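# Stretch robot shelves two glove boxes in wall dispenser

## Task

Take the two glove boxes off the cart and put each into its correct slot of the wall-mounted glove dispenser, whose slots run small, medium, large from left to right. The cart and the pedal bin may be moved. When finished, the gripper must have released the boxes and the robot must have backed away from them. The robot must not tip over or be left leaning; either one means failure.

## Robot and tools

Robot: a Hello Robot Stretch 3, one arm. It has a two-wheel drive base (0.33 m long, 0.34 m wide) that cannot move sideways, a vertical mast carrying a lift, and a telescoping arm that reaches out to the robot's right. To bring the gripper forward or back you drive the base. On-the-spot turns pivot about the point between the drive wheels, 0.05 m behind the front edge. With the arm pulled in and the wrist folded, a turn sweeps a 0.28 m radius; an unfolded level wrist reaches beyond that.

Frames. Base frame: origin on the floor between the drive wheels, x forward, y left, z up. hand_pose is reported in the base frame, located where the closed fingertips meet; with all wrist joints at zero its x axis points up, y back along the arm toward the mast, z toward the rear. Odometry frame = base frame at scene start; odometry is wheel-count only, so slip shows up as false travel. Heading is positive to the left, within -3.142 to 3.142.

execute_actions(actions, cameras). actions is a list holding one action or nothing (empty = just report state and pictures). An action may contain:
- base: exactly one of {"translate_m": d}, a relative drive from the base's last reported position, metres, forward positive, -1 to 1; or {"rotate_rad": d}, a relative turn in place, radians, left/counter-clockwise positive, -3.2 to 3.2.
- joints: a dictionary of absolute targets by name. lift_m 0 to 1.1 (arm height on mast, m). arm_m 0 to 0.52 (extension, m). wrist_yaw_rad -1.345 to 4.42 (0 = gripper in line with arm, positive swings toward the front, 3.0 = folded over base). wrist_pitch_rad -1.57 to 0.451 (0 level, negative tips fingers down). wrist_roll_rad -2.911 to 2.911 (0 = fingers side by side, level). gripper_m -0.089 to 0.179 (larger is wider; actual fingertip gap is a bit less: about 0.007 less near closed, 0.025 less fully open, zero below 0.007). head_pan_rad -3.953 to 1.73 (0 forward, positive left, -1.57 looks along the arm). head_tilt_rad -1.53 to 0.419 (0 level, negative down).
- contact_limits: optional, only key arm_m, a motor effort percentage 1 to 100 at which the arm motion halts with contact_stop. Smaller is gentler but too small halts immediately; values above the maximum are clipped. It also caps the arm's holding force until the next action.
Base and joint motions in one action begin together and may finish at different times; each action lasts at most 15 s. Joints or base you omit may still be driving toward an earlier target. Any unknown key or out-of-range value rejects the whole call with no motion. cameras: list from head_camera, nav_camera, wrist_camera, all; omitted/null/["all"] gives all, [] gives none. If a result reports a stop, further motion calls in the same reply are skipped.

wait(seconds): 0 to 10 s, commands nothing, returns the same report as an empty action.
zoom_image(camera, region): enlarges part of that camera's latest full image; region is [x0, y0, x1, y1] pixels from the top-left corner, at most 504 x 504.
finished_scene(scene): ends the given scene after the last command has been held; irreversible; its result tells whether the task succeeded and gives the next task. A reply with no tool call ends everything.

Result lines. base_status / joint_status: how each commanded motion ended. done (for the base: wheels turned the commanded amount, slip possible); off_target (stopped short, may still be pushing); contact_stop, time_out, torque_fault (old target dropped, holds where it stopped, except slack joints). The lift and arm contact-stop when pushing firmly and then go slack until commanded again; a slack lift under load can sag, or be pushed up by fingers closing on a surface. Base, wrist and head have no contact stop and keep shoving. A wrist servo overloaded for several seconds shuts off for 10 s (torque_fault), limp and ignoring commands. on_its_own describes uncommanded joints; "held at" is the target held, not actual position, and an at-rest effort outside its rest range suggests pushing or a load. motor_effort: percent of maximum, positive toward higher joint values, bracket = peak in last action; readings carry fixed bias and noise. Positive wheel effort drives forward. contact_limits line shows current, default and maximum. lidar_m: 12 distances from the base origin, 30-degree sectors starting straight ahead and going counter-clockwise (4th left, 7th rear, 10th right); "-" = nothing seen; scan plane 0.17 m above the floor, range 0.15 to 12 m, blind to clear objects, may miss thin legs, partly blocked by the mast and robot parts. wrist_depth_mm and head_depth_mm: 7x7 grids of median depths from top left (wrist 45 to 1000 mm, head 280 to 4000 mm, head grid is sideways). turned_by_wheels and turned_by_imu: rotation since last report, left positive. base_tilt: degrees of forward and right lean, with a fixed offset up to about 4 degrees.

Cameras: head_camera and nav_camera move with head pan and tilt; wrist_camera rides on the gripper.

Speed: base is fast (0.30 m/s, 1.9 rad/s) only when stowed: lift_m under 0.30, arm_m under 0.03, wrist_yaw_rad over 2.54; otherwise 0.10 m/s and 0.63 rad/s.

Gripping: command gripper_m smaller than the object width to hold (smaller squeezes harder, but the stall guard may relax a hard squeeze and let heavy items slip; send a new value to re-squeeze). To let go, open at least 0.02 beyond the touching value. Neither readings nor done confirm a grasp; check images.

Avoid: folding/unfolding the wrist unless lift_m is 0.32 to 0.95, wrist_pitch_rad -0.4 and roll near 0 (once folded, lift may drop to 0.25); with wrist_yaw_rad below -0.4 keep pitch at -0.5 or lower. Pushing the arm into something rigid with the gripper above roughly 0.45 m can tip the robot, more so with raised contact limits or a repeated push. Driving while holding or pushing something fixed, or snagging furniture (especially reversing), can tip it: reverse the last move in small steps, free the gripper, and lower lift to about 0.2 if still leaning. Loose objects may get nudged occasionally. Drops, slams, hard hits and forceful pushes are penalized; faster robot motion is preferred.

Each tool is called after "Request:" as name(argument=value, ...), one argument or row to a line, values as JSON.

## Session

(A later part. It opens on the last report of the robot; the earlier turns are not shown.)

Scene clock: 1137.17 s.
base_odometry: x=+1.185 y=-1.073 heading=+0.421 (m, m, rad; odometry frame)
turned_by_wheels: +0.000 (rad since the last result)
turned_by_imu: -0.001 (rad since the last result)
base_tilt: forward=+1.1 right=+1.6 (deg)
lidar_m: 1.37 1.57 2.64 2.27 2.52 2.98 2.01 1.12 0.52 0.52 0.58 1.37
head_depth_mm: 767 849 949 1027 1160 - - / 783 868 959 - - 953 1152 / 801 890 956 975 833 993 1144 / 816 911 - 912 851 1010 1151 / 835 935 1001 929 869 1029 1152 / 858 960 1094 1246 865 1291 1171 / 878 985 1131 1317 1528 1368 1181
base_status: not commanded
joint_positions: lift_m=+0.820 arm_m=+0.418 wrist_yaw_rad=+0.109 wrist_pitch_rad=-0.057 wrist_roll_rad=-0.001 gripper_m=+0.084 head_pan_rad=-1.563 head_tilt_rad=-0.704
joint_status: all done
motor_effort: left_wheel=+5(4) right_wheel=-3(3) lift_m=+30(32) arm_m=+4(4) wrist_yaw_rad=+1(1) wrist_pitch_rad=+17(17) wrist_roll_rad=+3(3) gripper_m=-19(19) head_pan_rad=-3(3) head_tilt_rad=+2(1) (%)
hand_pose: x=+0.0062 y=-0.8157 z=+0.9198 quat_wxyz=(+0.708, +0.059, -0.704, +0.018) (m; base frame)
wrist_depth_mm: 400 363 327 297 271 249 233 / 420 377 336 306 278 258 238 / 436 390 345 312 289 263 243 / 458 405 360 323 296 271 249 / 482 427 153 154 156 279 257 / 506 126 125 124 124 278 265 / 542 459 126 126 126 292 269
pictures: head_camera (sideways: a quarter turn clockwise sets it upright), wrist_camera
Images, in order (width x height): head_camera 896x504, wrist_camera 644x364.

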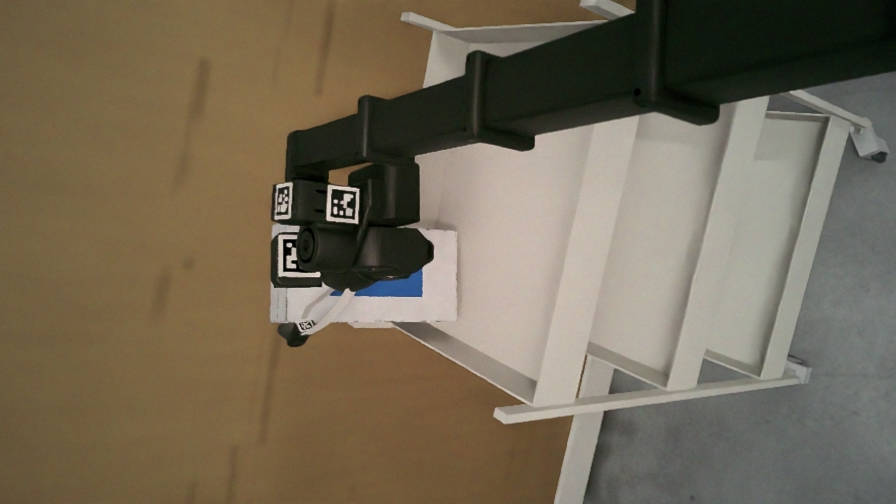

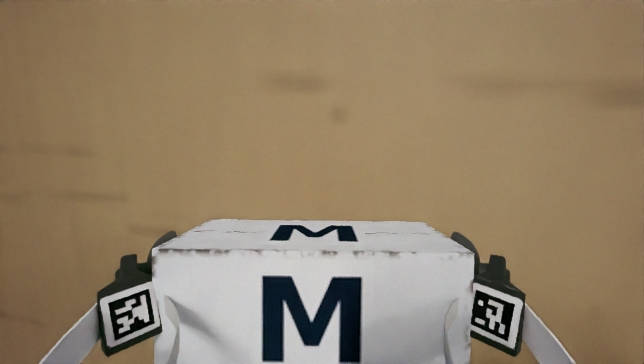

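Request:
execute_actions(
  actions=[
    {"joints": {"lift_m": 0.89}},
  ],
  cameras=["head_camera"],
)

Request:
execute_actions(
  actions=[
    {"joints": {"lift_m": 1.0, "arm_m": 0.0, "wrist_yaw_rad": 0.0, "wrist_pitch_rad": 0.17}},
  ],
  cameras=["head_camera", "wrist_camera"],
)

Scene clock: 1150.33 s.
base_odometry: x=+1.185 y=-1.073 heading=+0.421 (m, m, rad; odometry frame)
turned_by_wheels: +0.000 (rad since the last result)
turned_by_imu: -0.001 (rad since the last result)
base_tilt: forward=+1.1 right=+1.7 (deg)
lidar_m: 1.37 1.57 2.64 2.27 2.52 2.98 2.01 1.12 0.52 0.52 0.58 1.37
head_depth_mm: 767 848 941 - - 1332 1230 / 783 860 - 981 817 970 1149 / 799 866 1047 988 835 992 1135 / 818 892 836 938 852 1011 1153 / 835 914 1020 955 866 1025 1152 / 856 959 1095 1241 866 1288 1165 / 876 986 1127 1312 1529 1371 1181
base_status: not commanded
joint_positions: lift_m=+0.890 arm_m=+0.418 wrist_yaw_rad=+0.109 wrist_pitch_rad=-0.057 wrist_roll_rad=-0.001 gripper_m=+0.084 head_pan_rad=-1.563 head_tilt_rad=-0.704
joint_status: all done
motor_effort: left_wheel=+5(4) right_wheel=-4(3) lift_m=+31(32) arm_m=+4(4) wrist_yaw_rad=+2(1) wrist_pitch_rad=+17(17) wrist_roll_rad=+3(3) gripper_m=-20(20) head_pan_rad=-3(3) head_tilt_rad=+1(1) (%)
hand_pose: x=+0.0062 y=-0.8157 z=+0.9898 quat_wxyz=(+0.708, +0.059, -0.704, +0.018) (m; base frame)
wrist_depth_mm: 401 361 326 294 271 250 233 / 420 376 334 304 278 256 238 / 437 390 346 314 287 263 244 / 458 404 363 327 295 269 251 / 482 427 153 154 157 277 258 / 508 126 125 125 124 278 265 / 546 461 126 125 126 292 271
pictures: head_camera (sideways: a quarter turn clockwise sets it upright)
Images, in order (width x height): head_camera 896x504.

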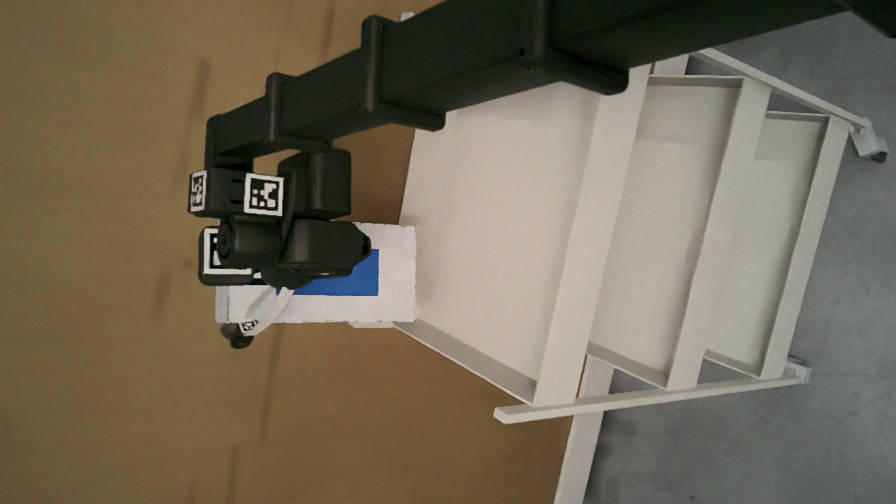

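Scene clock: 1154.60 s.
base_odometry: x=+1.185 y=-1.073 heading=+0.421 (m, m, rad; odometry frame)
turned_by_wheels: +0.000 (rad since the last result)
turned_by_imu: -0.001 (rad since the last result)
base_tilt: forward=+1.1 right=+1.6 (deg)
lidar_m: 1.37 1.57 2.65 2.27 2.51 2.98 2.01 1.12 0.52 0.52 0.58 1.37
head_depth_mm: 767 851 912 - - - - / 783 848 995 - - - 1137 / 798 849 - - - - 1140 / 817 875 - - - - 1161 / 837 899 362 441 811 1025 1155 / 857 953 1104 1244 866 1291 1169 / 877 984 1125 1314 1529 1372 1182
base_status: not commanded
joint_positions: lift_m=+1.000 arm_m=+0.000 wrist_yaw_rad=+0.000 wrist_pitch_rad=+0.108 wrist_roll_rad=-0.001 gripper_m=+0.084 head_pan_rad=-1.563 head_tilt_rad=-0.704
joint_status: wrist_pitch_rad off_target (ended at +0.108, target +0.170); the others done
motor_effort: left_wheel=+5(4) right_wheel=-3(5) lift_m=+30(31) arm_m=-3(6) wrist_yaw_rad=+0(4) wrist_pitch_rad=+19(22) wrist_roll_rad=+2(3) gripper_m=-20(20) head_pan_rad=-3(3) head_tilt_rad=+2(1) (%)
hand_pose: x=-0.0213 y=-0.4026 z=+1.1421 quat_wxyz=(+0.707, -0.038, -0.706, +0.038) (m; base frame)
wrist_depth_mm: 915 844 800 739 691 648 625 / 919 830 785 740 700 654 619 / 916 846 794 736 704 662 624 / 914 855 818 736 695 650 627 / 921 840 156 157 160 659 626 / 936 125 125 125 124 644 636 / 942 877 126 125 125 654 637
pictures: head_camera (sideways: a quarter turn clockwise sets it upright), wrist_camera
Images, in order (width x height): head_camera 896x504, wrist_camera 644x364.

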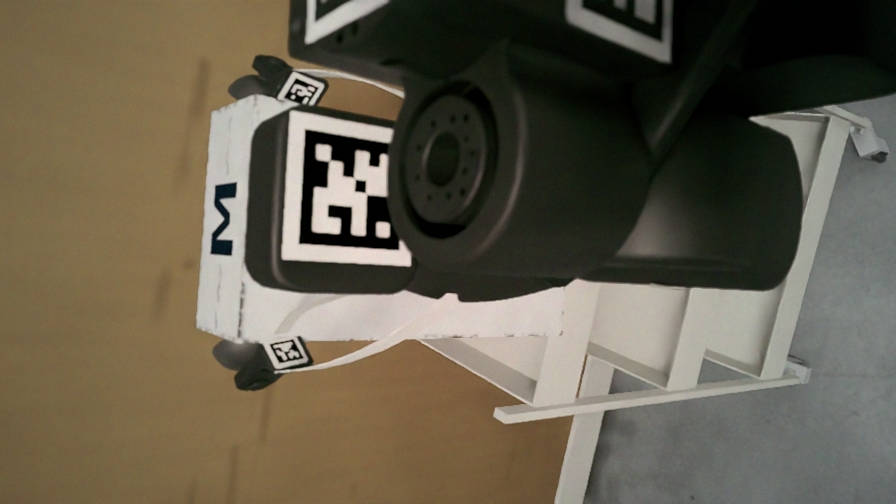

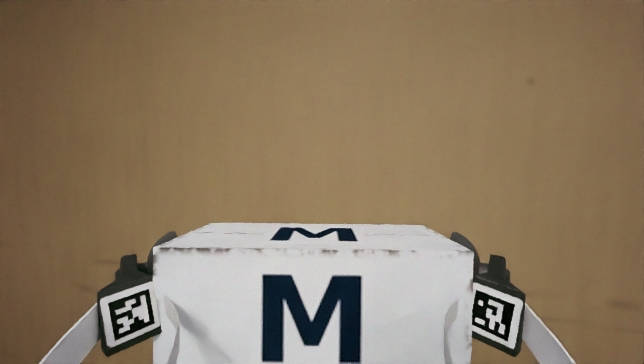

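Request:
execute_actions(
  actions=[
    {"base": {"rotate_rad": 0.689}, "joints": {"head_pan_rad": -0.9, "head_tilt_rad": -0.5}},
  ],
  cameras=["head_camera", "nav_camera"],
)

Scene clock: 1167.77 s.
base_odometry: x=+1.185 y=-1.073 heading=+1.110 (m, m, rad; odometry frame)
turned_by_wheels: +0.689 (rad since the last result)
turned_by_imu: +0.694 (rad since the last result)
base_tilt: forward=+1.1 right=+1.6 (deg)
lidar_m: 1.74 2.82 2.27 2.82 3.11 1.55 1.03 0.52 0.53 1.21 1.37 1.38
head_depth_mm: 1156 1249 1369 1496 1665 1672 1373 / 1153 1247 1361 1496 1662 1654 1358 / 1149 1245 1362 1490 1660 1637 1350 / 1150 1245 1358 1494 1666 1625 1342 / 1148 1244 1355 1489 1654 1618 1341 / 1145 1244 1360 1486 1663 1598 1326 / 1149 1238 1354 1483 1658 1580 1316
base_status: done
joint_positions: lift_m=+1.000 arm_m=+0.000 wrist_yaw_rad=+0.000 wrist_pitch_rad=+0.108 wrist_roll_rad=-0.001 gripper_m=+0.084 head_pan_rad=-0.907 head_tilt_rad=-0.507
joint_status: all done
motor_effort: left_wheel=-4(9) right_wheel=+6(13) lift_m=+31(30) arm_m=-3(3) wrist_yaw_rad=+0(1) wrist_pitch_rad=+18(18) wrist_roll_rad=+2(2) gripper_m=-18(20) head_pan_rad=+4(39) head_tilt_rad=+2(15) (%)
hand_pose: x=-0.0214 y=-0.4026 z=+1.1421 quat_wxyz=(+0.707, -0.038, -0.706, +0.038) (m; base frame)
wrist_depth_mm: 918 - - - 965 750 616 / 936 - - - 967 754 621 / 944 - - - 944 761 615 / 944 - - - 966 757 613 / 942 - 156 157 160 760 617 / 946 126 125 125 125 682 633 / 929 - 126 125 125 712 629
pictures: head_camera (sideways: a quarter turn clockwise sets it upright), nav_camera (sideways: a quarter turn counterclockwise sets it upright)
Images, in order (width x height): head_camera 896x504, nav_camera 672x504.

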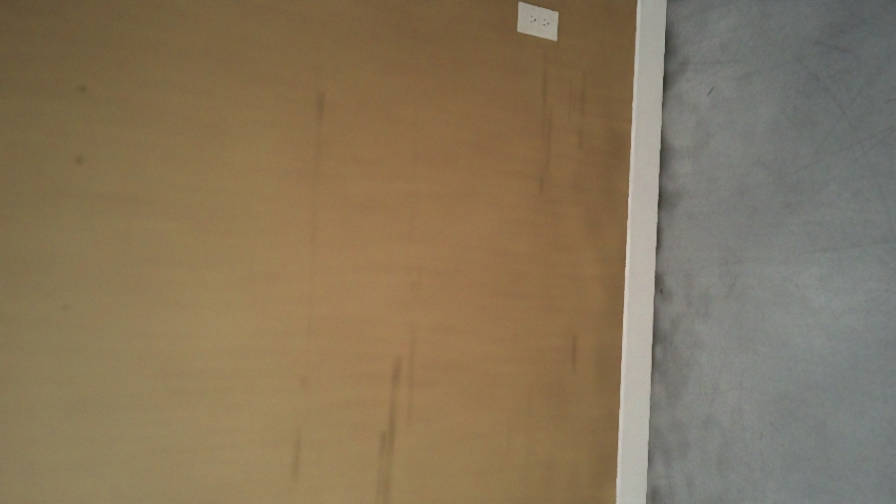

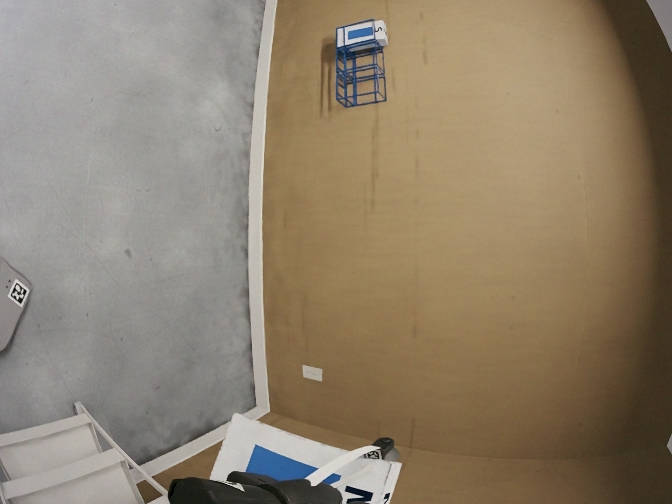

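Request:
execute_actions(
  actions=[
    {"base": {"translate_m": 1.0}, "joints": {"head_pan_rad": -1.3, "head_tilt_rad": -0.6}},
  ],
  cameras=["head_camera", "nav_camera"],
)

Request:
execute_actions(
  actions=[
    {"base": {"translate_m": 0.18}},
  ],
  cameras=["head_camera"],
)

Scene clock: 1189.53 s.
base_odometry: x=+1.630 y=-0.178 heading=+1.109 (m, m, rad; odometry frame)
turned_by_wheels: +0.000 (rad since the last result)
turned_by_imu: +0.001 (rad since the last result)
base_tilt: forward=+1.0 right=+1.6 (deg)
lidar_m: 0.98 2.02 1.81 1.80 3.56 2.84 1.43 1.36 1.24 0.83 0.77 0.78
head_depth_mm: 764 853 910 - - - - / 733 815 375 366 - - - / 704 779 849 955 445 1359 1286 / 678 747 832 939 1078 1263 1272 / 654 717 794 895 1017 1179 1258 / 631 690 761 851 954 1107 1223 / 610 665 731 810 899 1042 1182
base_status: done
joint_positions: lift_m=+1.000 arm_m=+0.000 wrist_yaw_rad=+0.000 wrist_pitch_rad=+0.108 wrist_roll_rad=-0.001 gripper_m=+0.084 head_pan_rad=-1.293 head_tilt_rad=-0.592
joint_status: all done
motor_effort: left_wheel=-4(6) right_wheel=+6(13) lift_m=+31(31) arm_m=-3(3) wrist_yaw_rad=+0(1) wrist_pitch_rad=+18(18) wrist_roll_rad=+2(2) gripper_m=-19(20) head_pan_rad=-4(29) head_tilt_rad=-3(10) (%)
hand_pose: x=-0.0214 y=-0.4026 z=+1.1421 quat_wxyz=(+0.707, -0.038, -0.706, +0.038) (m; base frame)
wrist_depth_mm: 452 518 616 743 986 - - / 455 516 616 774 995 - - / 458 527 621 763 982 - - / 455 527 630 775 - - - / 457 518 156 157 160 - - / 461 126 125 125 125 - - / 451 507 126 126 125 - -
pictures: head_camera (sideways: a quarter turn clockwise sets it upright), nav_camera (sideways: a quarter turn counterclockwise sets it upright)
Images, in order (width x height): head_camera 896x504, nav_camera 672x504.

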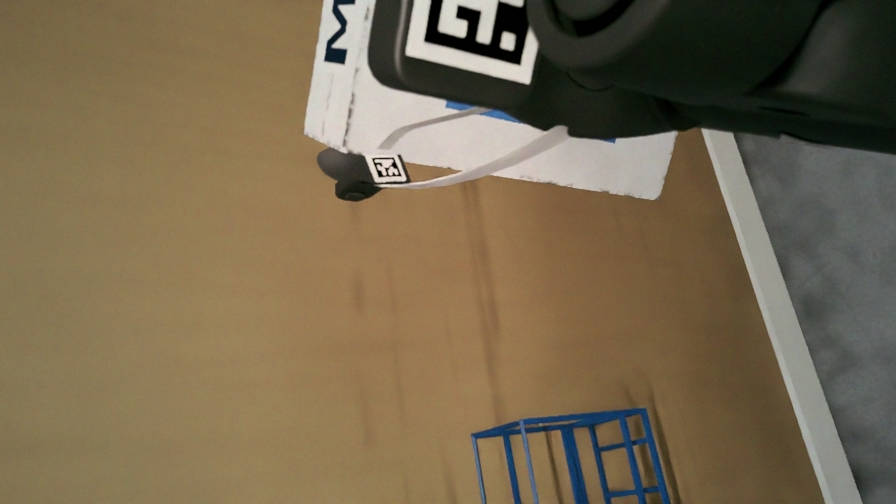

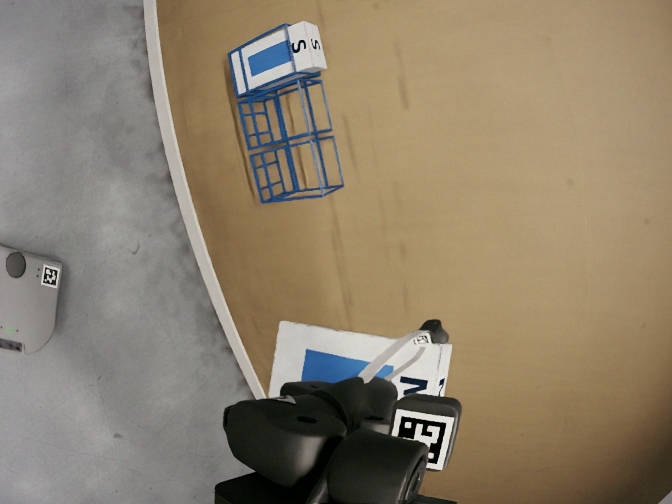

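Scene clock: 1192.40 s.
base_odometry: x=+1.710 y=-0.017 heading=+1.109 (m, m, rad; odometry frame)
turned_by_wheels: +0.000 (rad since the last result)
turned_by_imu: +0.000 (rad since the last result)
base_tilt: forward=+1.1 right=+1.6 (deg)
lidar_m: 0.84 1.80 1.89 1.76 3.66 3.08 1.59 1.53 1.07 0.71 0.66 0.67
head_depth_mm: 650 727 771 - - - - / 623 692 375 366 - - - / 599 662 723 811 445 1159 1276 / 576 634 707 797 916 1073 1218 / 556 610 677 757 863 1002 1182 / 537 586 646 723 802 924 1106 / 518 565 622 689 771 868 1038
base_status: done
joint_positions: lift_m=+1.000 arm_m=+0.000 wrist_yaw_rad=+0.000 wrist_pitch_rad=+0.108 wrist_roll_rad=-0.001 gripper_m=+0.084 head_pan_rad=-1.293 head_tilt_rad=-0.592
joint_status: not commanded
motor_effort: left_wheel=-4(6) right_wheel=+6(12) lift_m=+31(30) arm_m=-3(3) wrist_yaw_rad=+0(1) wrist_pitch_rad=+18(18) wrist_roll_rad=+2(2) gripper_m=-22(19) head_pan_rad=-4(3) head_tilt_rad=-4(3) (%)
hand_pose: x=-0.0214 y=-0.4026 z=+1.1421 quat_wxyz=(+0.707, -0.038, -0.706, +0.038) (m; base frame)
wrist_depth_mm: 368 422 499 611 808 - - / 369 424 503 612 793 - - / 370 426 504 628 811 - - / 373 432 510 629 797 - - / 372 421 156 157 160 - - / 372 126 125 125 125 - - / 367 408 125 125 125 - -
pictures: head_camera (sideways: a quarter turn clockwise sets it upright)
Images, in order (width x height): head_camera 896x504.

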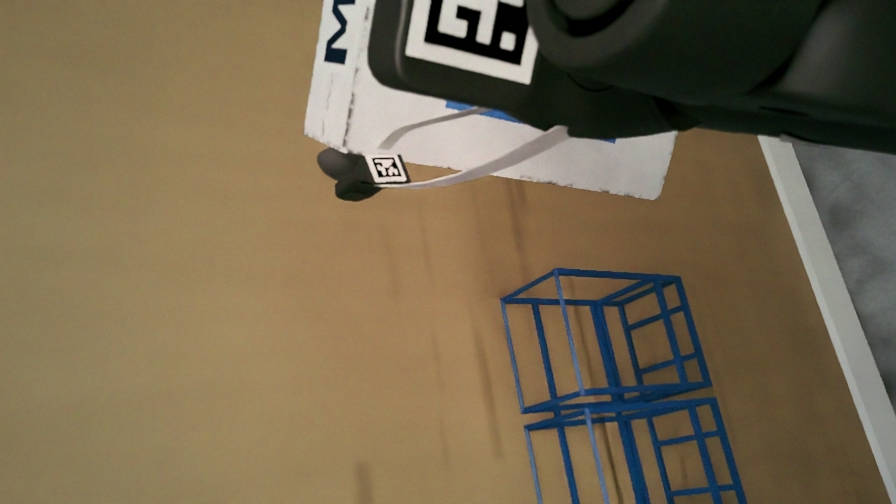

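Request:
execute_actions(
  actions=[
    {"base": {"rotate_rad": 0.66}, "joints": {"head_pan_rad": -1.563, "head_tilt_rad": -0.8}},
  ],
)

Scene clock: 1199.87 s.
base_odometry: x=+1.710 y=-0.017 heading=+1.769 (m, m, rad; odometry frame)
turned_by_wheels: +0.660 (rad since the last result)
turned_by_imu: +0.665 (rad since the last result)
base_tilt: forward=+1.1 right=+1.6 (deg)
lidar_m: 1.87 1.76 1.83 3.65 2.64 1.52 1.84 0.92 0.68 0.66 0.69 0.96
head_depth_mm: 548 598 - - - - 1156 / 549 349 - - - 1295 1169 / 550 351 - - - 1283 1171 / 551 336 - - - 1274 1161 / 552 338 391 582 1049 1271 1159 / 555 628 714 734 1057 1263 1150 / 556 630 728 822 1064 1265 1147
base_status: done
joint_positions: lift_m=+1.000 arm_m=+0.000 wrist_yaw_rad=+0.000 wrist_pitch_rad=+0.108 wrist_roll_rad=-0.001 gripper_m=+0.084 head_pan_rad=-1.556 head_tilt_rad=-0.790
joint_status: all done
motor_effort: left_wheel=-4(10) right_wheel=+6(12) lift_m=+30(30) arm_m=-3(2) wrist_yaw_rad=+0(1) wrist_pitch_rad=+18(18) wrist_roll_rad=+2(2) gripper_m=-20(20) head_pan_rad=-3(23) head_tilt_rad=-4(17) (%)
hand_pose: x=-0.0214 y=-0.4026 z=+1.1421 quat_wxyz=(+0.707, -0.038, -0.706, +0.038) (m; base frame)
wrist_depth_mm: 415 414 412 415 416 416 421 / 416 416 416 420 417 420 416 / 417 419 419 419 422 422 422 / 421 421 424 426 425 422 426 / 425 426 156 157 160 425 429 / 424 126 125 125 125 430 429 / 432 433 125 125 125 431 431
pictures: head_camera (sideways: a quarter turn clockwise sets it upright), nav_camera (sideways: a quarter turn counterclockwise sets it upright), wrist_camera
Images, in order (width x height): head_camera 896x504, nav_camera 672x504, wrist_camera 644x364.

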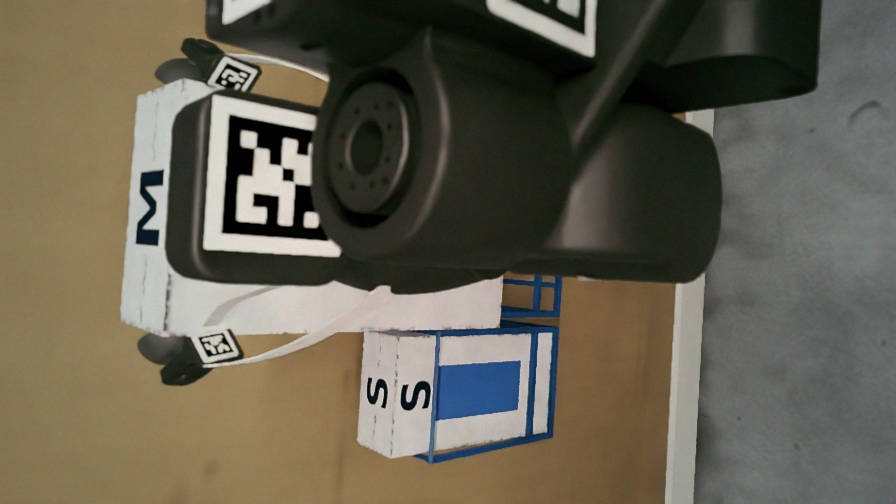

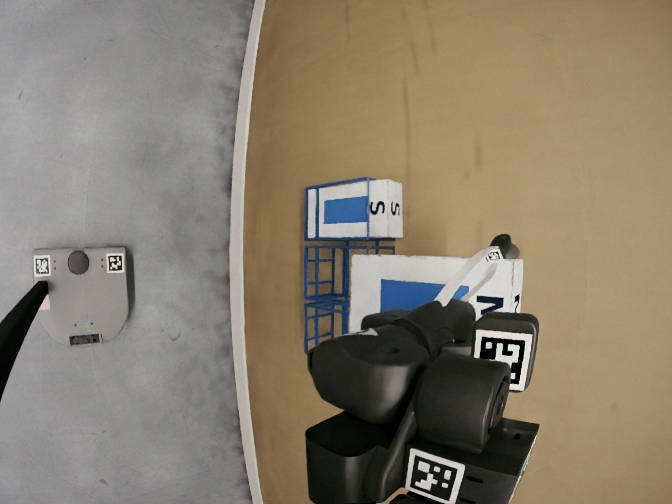

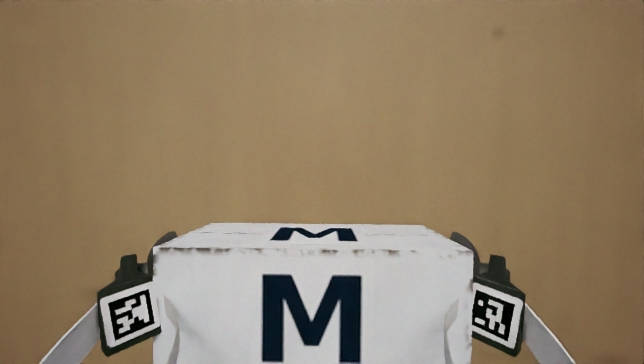

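Request:
execute_actions(
  actions=[
    {"joints": {"arm_m": 0.212, "lift_m": 0.93, "head_tilt_rad": -0.85}},
  ],
)

Scene clock: 1223.20 s.
base_odometry: x=+1.710 y=-0.017 heading=+1.769 (m, m, rad; odometry frame)
turned_by_wheels: +0.000 (rad since the last result)
turned_by_imu: -0.001 (rad since the last result)
base_tilt: forward=+1.1 right=+1.6 (deg)
lidar_m: 1.87 1.76 1.83 3.67 2.65 1.52 1.84 0.92 0.68 0.66 0.69 0.96
head_depth_mm: 555 - - 912 1143 1297 1170 / 557 - - 883 1113 1295 1158 / 545 - - 869 1120 1294 1152 / 541 - 646 873 1128 1286 1147 / 552 642 717 828 1137 1293 1141 / 563 645 711 767 1142 1285 1134 / 565 646 738 910 1147 1273 1130
base_status: not commanded
joint_positions: lift_m=+0.930 arm_m=+0.212 wrist_yaw_rad=+0.000 wrist_pitch_rad=+0.108 wrist_roll_rad=-0.001 gripper_m=+0.084 head_pan_rad=-1.556 head_tilt_rad=-0.839
joint_status: all done
motor_effort: left_wheel=-4(4) right_wheel=+6(6) lift_m=+26(26) arm_m=+4(2) wrist_yaw_rad=+1(0) wrist_pitch_rad=+18(18) wrist_roll_rad=+2(2) gripper_m=-20(19) head_pan_rad=-3(3) head_tilt_rad=-4(10) (%)
hand_pose: x=-0.0214 y=-0.6141 z=+1.0723 quat_wxyz=(+0.707, -0.038, -0.706, +0.038) (m; base frame)
wrist_depth_mm: 203 202 204 203 203 203 202 / 203 204 203 205 205 205 205 / 206 205 205 206 205 206 205 / 206 206 206 206 206 207 207 / 207 206 156 157 160 207 208 / 208 126 126 125 125 210 209 / 211 209 126 125 125 210 210
pictures: head_camera (sideways: a quarter turn clockwise sets it upright), nav_camera (sideways: a quarter turn counterclockwise sets it upright), wrist_camera
Images, in order (width x height): head_camera 896x504, nav_camera 672x504, wrist_camera 644x364.

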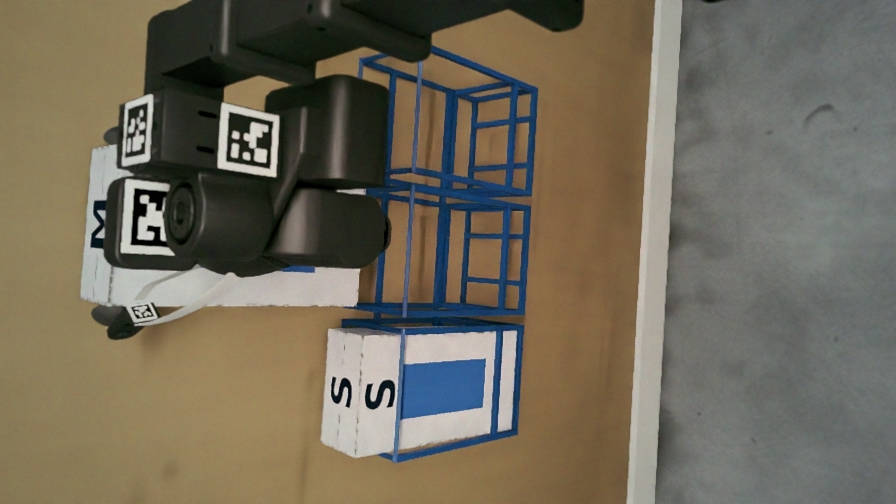

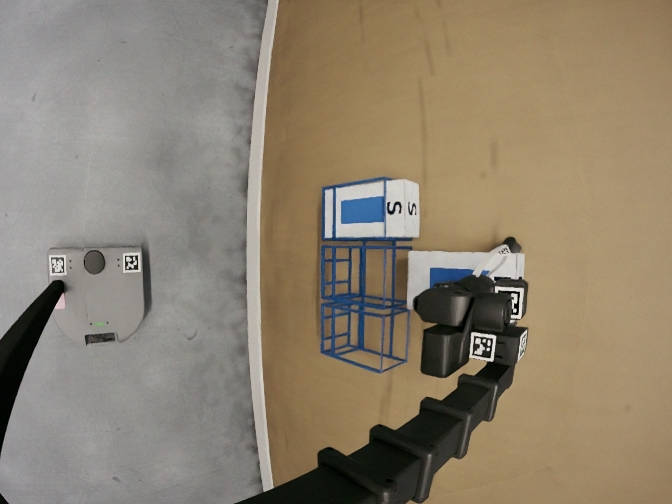

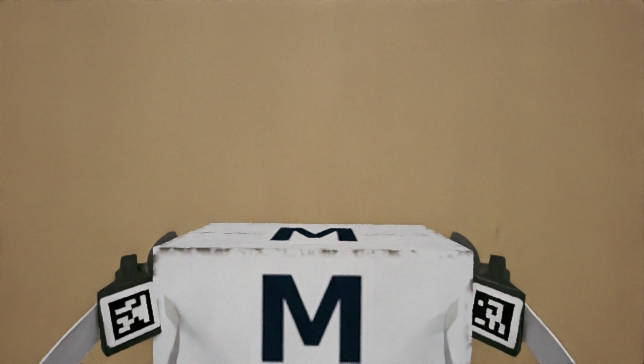

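Request:
zoom_image(
  camera="head_camera",
  region=[280, 140, 560, 360],
)

Region (280, 140, 560, 360) of head_camera's 896x504 image, scaled by 1.800, with more detail than that image has; it fills the top 396 rows of this view, and the rest is white.

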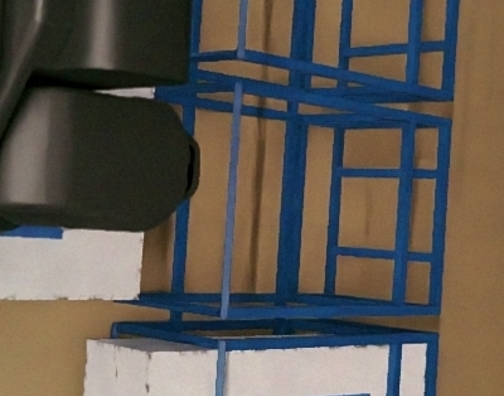

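Request:
execute_actions(
  actions=[
    {"joints": {"arm_m": 0.21, "lift_m": 0.885}},
  ],
  cameras=["head_camera", "wrist_camera"],
)

Request:
zoom_image(
  camera="head_camera",
  region=[280, 140, 560, 360],
)

Scene clock: 1247.97 s.
base_odometry: x=+1.710 y=-0.017 heading=+1.769 (m, m, rad; odometry frame)
turned_by_wheels: +0.000 (rad since the last result)
turned_by_imu: -0.001 (rad since the last result)
base_tilt: forward=+1.1 right=+1.6 (deg)
lidar_m: 1.87 1.77 1.83 3.65 2.64 1.52 1.84 0.92 0.68 0.66 0.69 0.96
head_depth_mm: 554 633 - - - 1309 1147 / 556 622 - 898 1114 1300 1161 / 557 572 - 897 1118 1291 1152 / 560 565 - 892 1129 1292 1144 / 561 625 714 831 1136 1290 1141 / 563 644 710 768 1143 1282 1135 / 565 647 739 912 1147 1273 1129
base_status: not commanded
joint_positions: lift_m=+0.885 arm_m=+0.210 wrist_yaw_rad=+0.000 wrist_pitch_rad=+0.108 wrist_roll_rad=-0.001 gripper_m=+0.084 head_pan_rad=-1.556 head_tilt_rad=-0.839
joint_status: all done
motor_effort: left_wheel=-3(4) right_wheel=+6(6) lift_m=+26(26) arm_m=-3(4) wrist_yaw_rad=+1(0) wrist_pitch_rad=+18(18) wrist_roll_rad=+2(2) gripper_m=-20(19) head_pan_rad=-3(3) head_tilt_rad=-4(4) (%)
hand_pose: x=-0.0214 y=-0.6126 z=+1.0273 quat_wxyz=(+0.707, -0.038, -0.706, +0.038) (m; base frame)
wrist_depth_mm: 204 204 204 204 204 204 204 / 205 206 205 206 206 206 206 / 207 206 207 207 206 207 208 / 208 207 208 207 208 208 209 / 209 210 155 156 160 210 209 / 210 126 125 124 124 211 211 / 211 211 126 125 125 212 213
pictures: head_camera (sideways: a quarter turn clockwise sets it upright), wrist_camera
Images, in order (width x height): head_camera 896x504, wrist_camera 644x364.

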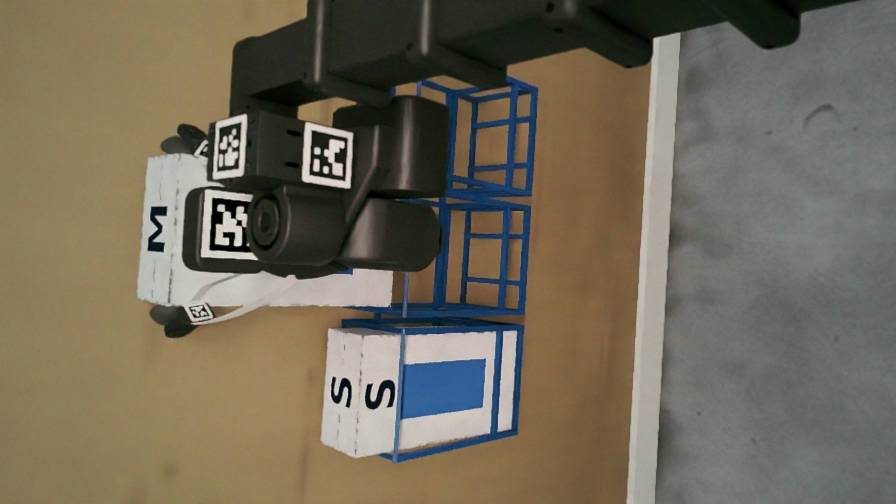

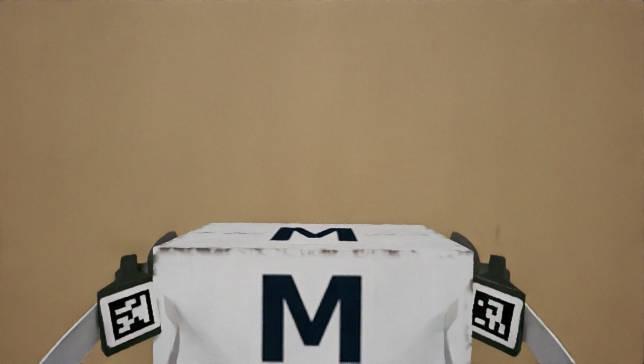

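Region (280, 140, 560, 360) of head_camera's 896x504 image, scaled by 1.800, with more detail than that image has; it fills the top 396 rows of this view, and the rest is white.

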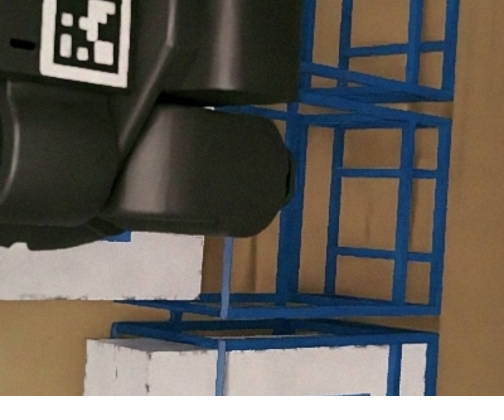

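Request:
execute_actions(
  actions=[
    {"joints": {"lift_m": 0.85}},
  ],
  cameras=["head_camera", "wrist_camera"],
)

Request:
zoom_image(
  camera="head_camera",
  region=[280, 140, 560, 360],
)

Scene clock: 1260.10 s.
base_odometry: x=+1.710 y=-0.017 heading=+1.769 (m, m, rad; odometry frame)
turned_by_wheels: +0.000 (rad since the last result)
turned_by_imu: -0.001 (rad since the last result)
base_tilt: forward=+1.1 right=+1.6 (deg)
lidar_m: 1.87 1.77 1.83 3.67 2.64 1.53 1.84 0.92 0.68 0.66 0.69 0.96
head_depth_mm: 555 633 721 - - - 1137 / 556 635 707 - 1156 1297 1159 / 558 602 - - 1120 1293 1153 / 559 597 - 874 1127 1291 1148 / 561 628 716 820 1136 1293 1140 / 563 643 710 765 1140 1278 1135 / 564 646 738 912 1151 1272 1130
base_status: not commanded
joint_positions: lift_m=+0.850 arm_m=+0.210 wrist_yaw_rad=+0.000 wrist_pitch_rad=+0.109 wrist_roll_rad=+0.000 gripper_m=+0.084 head_pan_rad=-1.556 head_tilt_rad=-0.839
joint_status: all done
motor_effort: left_wheel=-4(5) right_wheel=+5(6) lift_m=+25(26) arm_m=-3(3) wrist_yaw_rad=+1(0) wrist_pitch_rad=+18(18) wrist_roll_rad=+1(2) gripper_m=-20(20) head_pan_rad=-3(3) head_tilt_rad=-4(4) (%)
hand_pose: x=-0.0213 y=-0.6126 z=+0.9927 quat_wxyz=(+0.706, -0.038, -0.706, +0.038) (m; base frame)
wrist_depth_mm: 204 205 205 205 204 205 205 / 206 205 205 206 206 205 206 / 207 207 206 207 207 207 208 / 208 207 208 208 208 208 208 / 209 208 155 156 161 210 210 / 210 126 125 125 125 211 211 / 211 212 126 125 125 212 212
pictures: head_camera (sideways: a quarter turn clockwise sets it upright), wrist_camera
Images, in order (width x height): head_camera 896x504, wrist_camera 644x364.

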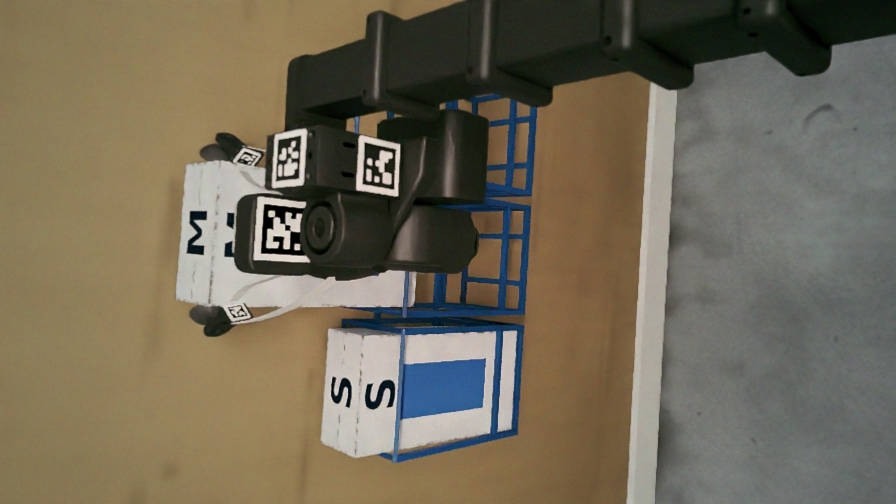

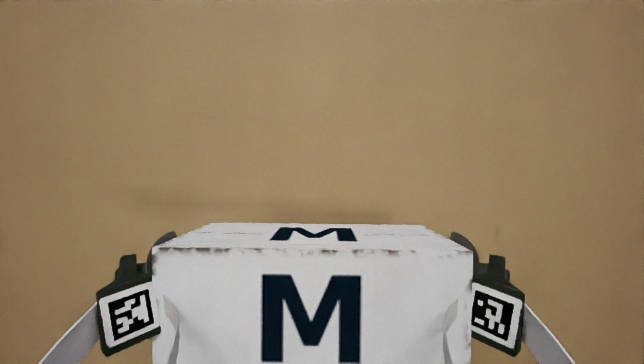

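Region (280, 140, 560, 360) of head_camera's 896x504 image, scaled by 1.800, with more detail than that image has; it fills the top 396 rows of this view, and the rest is white.

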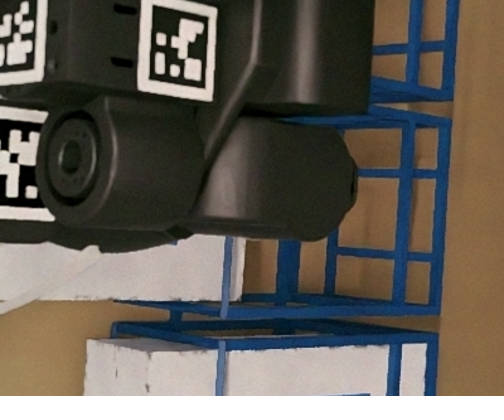

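Request:
execute_actions(
  actions=[
    {"joints": {"lift_m": 0.77}},
  ],
  cameras=["head_camera", "wrist_camera"],
)

Scene clock: 1279.00 s.
base_odometry: x=+1.710 y=-0.017 heading=+1.769 (m, m, rad; odometry frame)
turned_by_wheels: +0.000 (rad since the last result)
turned_by_imu: -0.001 (rad since the last result)
base_tilt: forward=+1.1 right=+1.6 (deg)
lidar_m: 1.87 1.76 1.83 3.66 2.64 1.52 1.85 0.92 0.68 0.66 0.69 0.96
head_depth_mm: 556 635 739 884 1068 - - / 556 634 740 - - 1308 1159 / 557 637 668 - 1186 1288 1156 / 559 640 644 - 1166 1288 1149 / 561 641 699 816 1134 1288 1141 / 563 643 709 766 1138 1278 1134 / 565 647 740 913 1146 1271 1128
base_status: not commanded
joint_positions: lift_m=+0.770 arm_m=+0.210 wrist_yaw_rad=+0.000 wrist_pitch_rad=+0.109 wrist_roll_rad=+0.000 gripper_m=+0.084 head_pan_rad=-1.556 head_tilt_rad=-0.839
joint_status: all done
motor_effort: left_wheel=-4(4) right_wheel=+5(5) lift_m=+26(25) arm_m=-2(3) wrist_yaw_rad=+0(1) wrist_pitch_rad=+18(18) wrist_roll_rad=+2(2) gripper_m=-20(20) head_pan_rad=-3(3) head_tilt_rad=-4(4) (%)
hand_pose: x=-0.0213 y=-0.6126 z=+0.9127 quat_wxyz=(+0.706, -0.038, -0.706, +0.038) (m; base frame)
wrist_depth_mm: 203 204 204 204 205 204 204 / 206 206 205 206 206 206 205 / 206 207 207 207 207 207 207 / 208 206 208 207 210 208 209 / 209 210 155 156 160 210 210 / 210 125 125 125 125 211 212 / 212 212 126 125 125 213 213
pictures: head_camera (sideways: a quarter turn clockwise sets it upright), wrist_camera
Images, in order (width x height): head_camera 896x504, wrist_camera 644x364.

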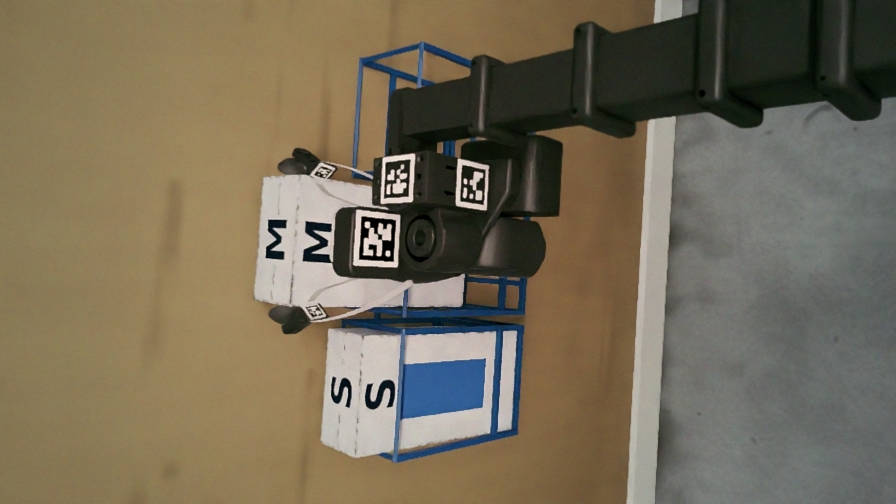

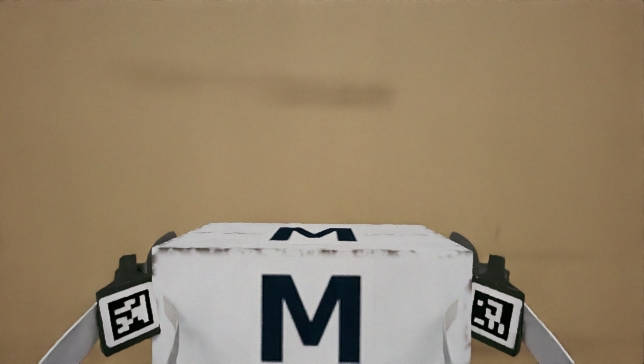

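Request:
zoom_image(
  camera="head_camera",
  region=[230, 260, 450, 400],
)

Region (230, 260, 450, 400) of head_camera's 896x504 image, scaled by 2.291, with more detail than that image has; it fills the top 321 rows of this view, and the rest is white.

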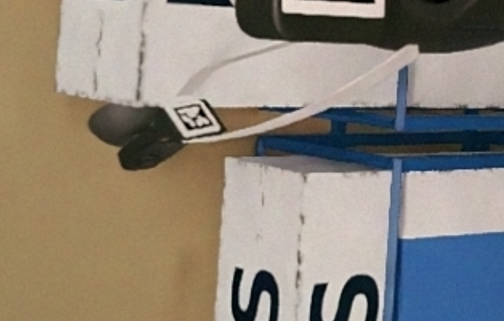

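Request:
execute_actions(
  actions=[
    {"joints": {"lift_m": 0.725}},
  ],
  cameras=["head_camera", "wrist_camera"],
)

Request:
zoom_image(
  camera="head_camera",
  region=[230, 260, 450, 400],
)

Scene clock: 1300.57 s.
base_odometry: x=+1.710 y=-0.017 heading=+1.769 (m, m, rad; odometry frame)
turned_by_wheels: +0.000 (rad since the last result)
turned_by_imu: -0.001 (rad since the last result)
base_tilt: forward=+1.1 right=+1.6 (deg)
lidar_m: 1.87 1.76 1.83 3.66 2.63 1.52 1.84 0.92 0.68 0.66 0.69 0.96
head_depth_mm: 555 633 739 886 1105 1314 - / 556 635 741 862 - - - / 557 636 710 824 1210 1290 1154 / 560 641 695 - 1172 1288 1144 / 561 642 717 811 1136 1293 1141 / 563 645 710 765 1140 1283 1137 / 565 646 739 911 1145 1277 1130
base_status: not commanded
joint_positions: lift_m=+0.725 arm_m=+0.210 wrist_yaw_rad=+0.001 wrist_pitch_rad=+0.109 wrist_roll_rad=+0.000 gripper_m=+0.084 head_pan_rad=-1.556 head_tilt_rad=-0.839
joint_status: all done
motor_effort: left_wheel=-4(5) right_wheel=+6(5) lift_m=+26(24) arm_m=-3(3) wrist_yaw_rad=+0(0) wrist_pitch_rad=+18(18) wrist_roll_rad=+2(2) gripper_m=-20(20) head_pan_rad=-3(3) head_tilt_rad=-4(5) (%)
hand_pose: x=-0.0213 y=-0.6126 z=+0.8677 quat_wxyz=(+0.706, -0.038, -0.706, +0.039) (m; base frame)
wrist_depth_mm: 205 204 204 204 205 204 205 / 205 205 206 206 206 205 206 / 207 207 207 207 206 207 208 / 207 208 209 208 208 209 208 / 209 208 155 157 160 210 210 / 210 126 125 125 124 210 211 / 151 139 126 125 125 207 212
pictures: head_camera (sideways: a quarter turn clockwise sets it upright), wrist_camera
Images, in order (width x height): head_camera 896x504, wrist_camera 644x364.

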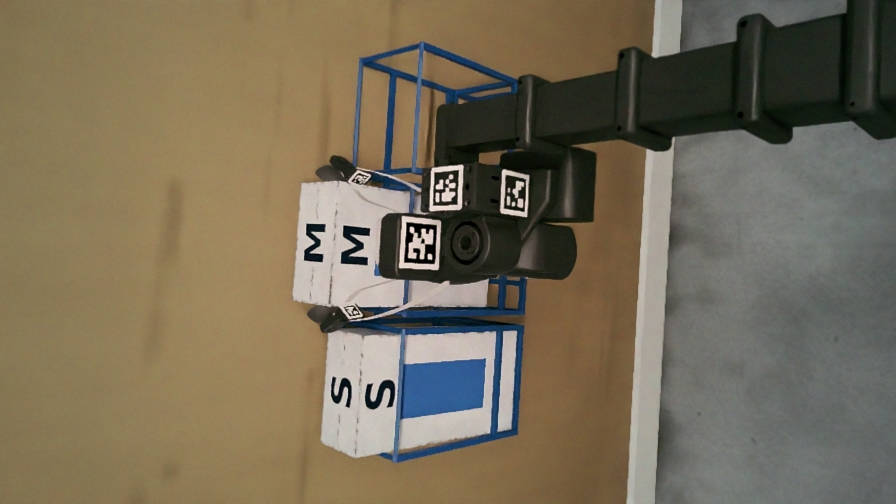

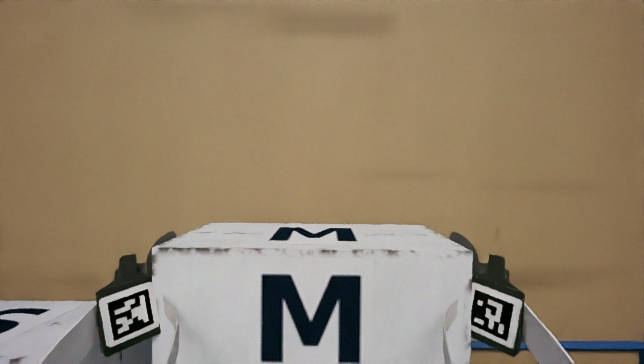

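Region (230, 260, 450, 400) of head_camera's 896x504 image, scaled by 2.291, with more detail than that image has; it fills the top 321 rows of this view, and the rest is white.

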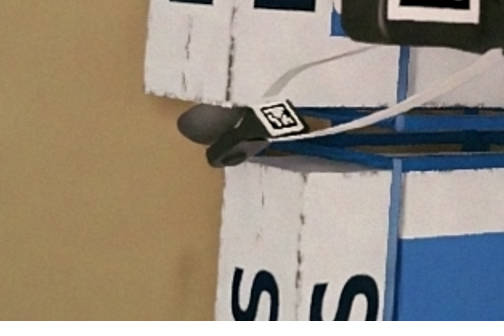

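Request:
execute_actions(
  actions=[
    {"joints": {"lift_m": 0.705}},
  ],
  cameras=["head_camera", "wrist_camera"],
)

Request:
zoom_image(
  camera="head_camera",
  region=[230, 120, 450, 400],
)

Scene clock: 1310.37 s.
base_odometry: x=+1.710 y=-0.017 heading=+1.769 (m, m, rad; odometry frame)
turned_by_wheels: +0.000 (rad since the last result)
turned_by_imu: -0.001 (rad since the last result)
base_tilt: forward=+1.1 right=+1.6 (deg)
lidar_m: 1.87 1.77 1.83 3.67 2.64 1.53 1.84 0.92 0.68 0.66 0.69 0.96
head_depth_mm: 555 633 738 884 1106 1305 1191 / 556 635 740 866 - - - / 557 637 713 833 1208 1291 1154 / 559 640 697 - 1214 1297 1145 / 561 642 715 807 1133 1292 1142 / 563 643 709 766 1141 1282 1132 / 564 648 738 912 1149 1277 1126
base_status: not commanded
joint_positions: lift_m=+0.705 arm_m=+0.210 wrist_yaw_rad=+0.001 wrist_pitch_rad=+0.109 wrist_roll_rad=+0.000 gripper_m=+0.084 head_pan_rad=-1.556 head_tilt_rad=-0.839
joint_status: all done
motor_effort: left_wheel=-4(4) right_wheel=+5(5) lift_m=+26(24) arm_m=-3(3) wrist_yaw_rad=-1(0) wrist_pitch_rad=+18(18) wrist_roll_rad=+2(2) gripper_m=-20(19) head_pan_rad=-3(3) head_tilt_rad=-4(4) (%)
hand_pose: x=-0.0212 y=-0.6126 z=+0.8476 quat_wxyz=(+0.706, -0.038, -0.706, +0.039) (m; base frame)
wrist_depth_mm: 205 205 204 205 205 204 206 / 205 206 204 205 206 206 207 / 206 206 207 206 206 207 207 / 208 208 209 209 209 209 208 / 209 210 156 157 160 210 210 / 150 125 125 125 124 211 212 / - 138 126 125 125 206 212
pictures: head_camera (sideways: a quarter turn clockwise sets it upright), wrist_camera
Images, in order (width x height): head_camera 896x504, wrist_camera 644x364.

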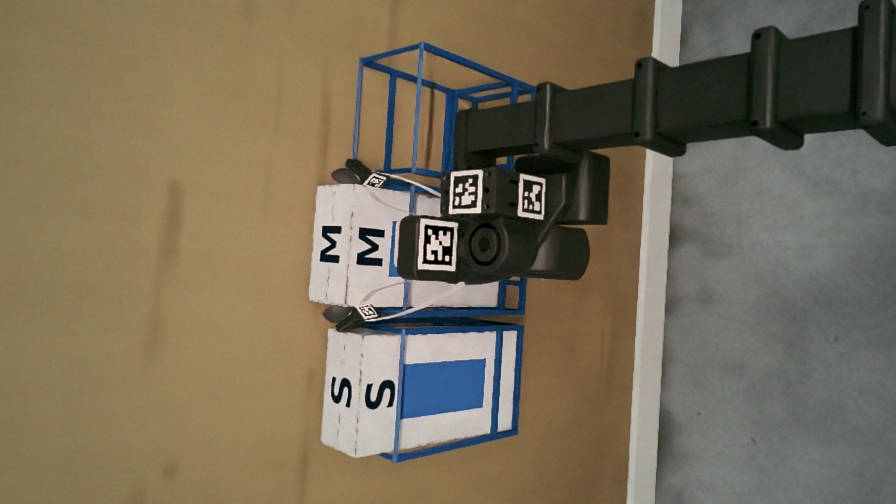

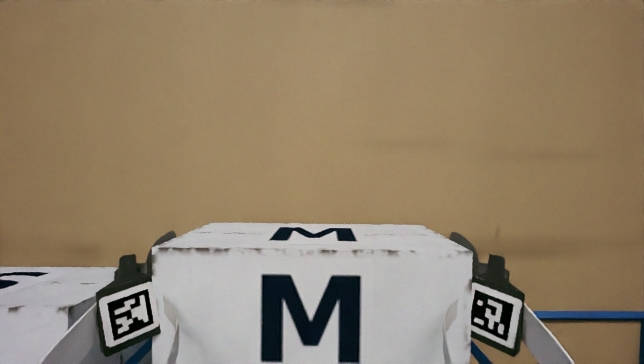

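Region (230, 120, 450, 400) of head_camera's 896x504 image, scaled by 1.800, with more detail than that image has; it fills the left 396 columns of this view, and the rest is white.

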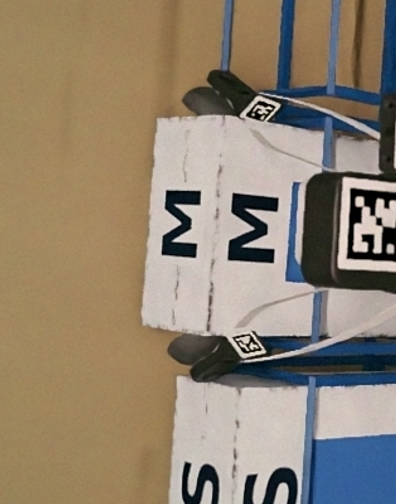

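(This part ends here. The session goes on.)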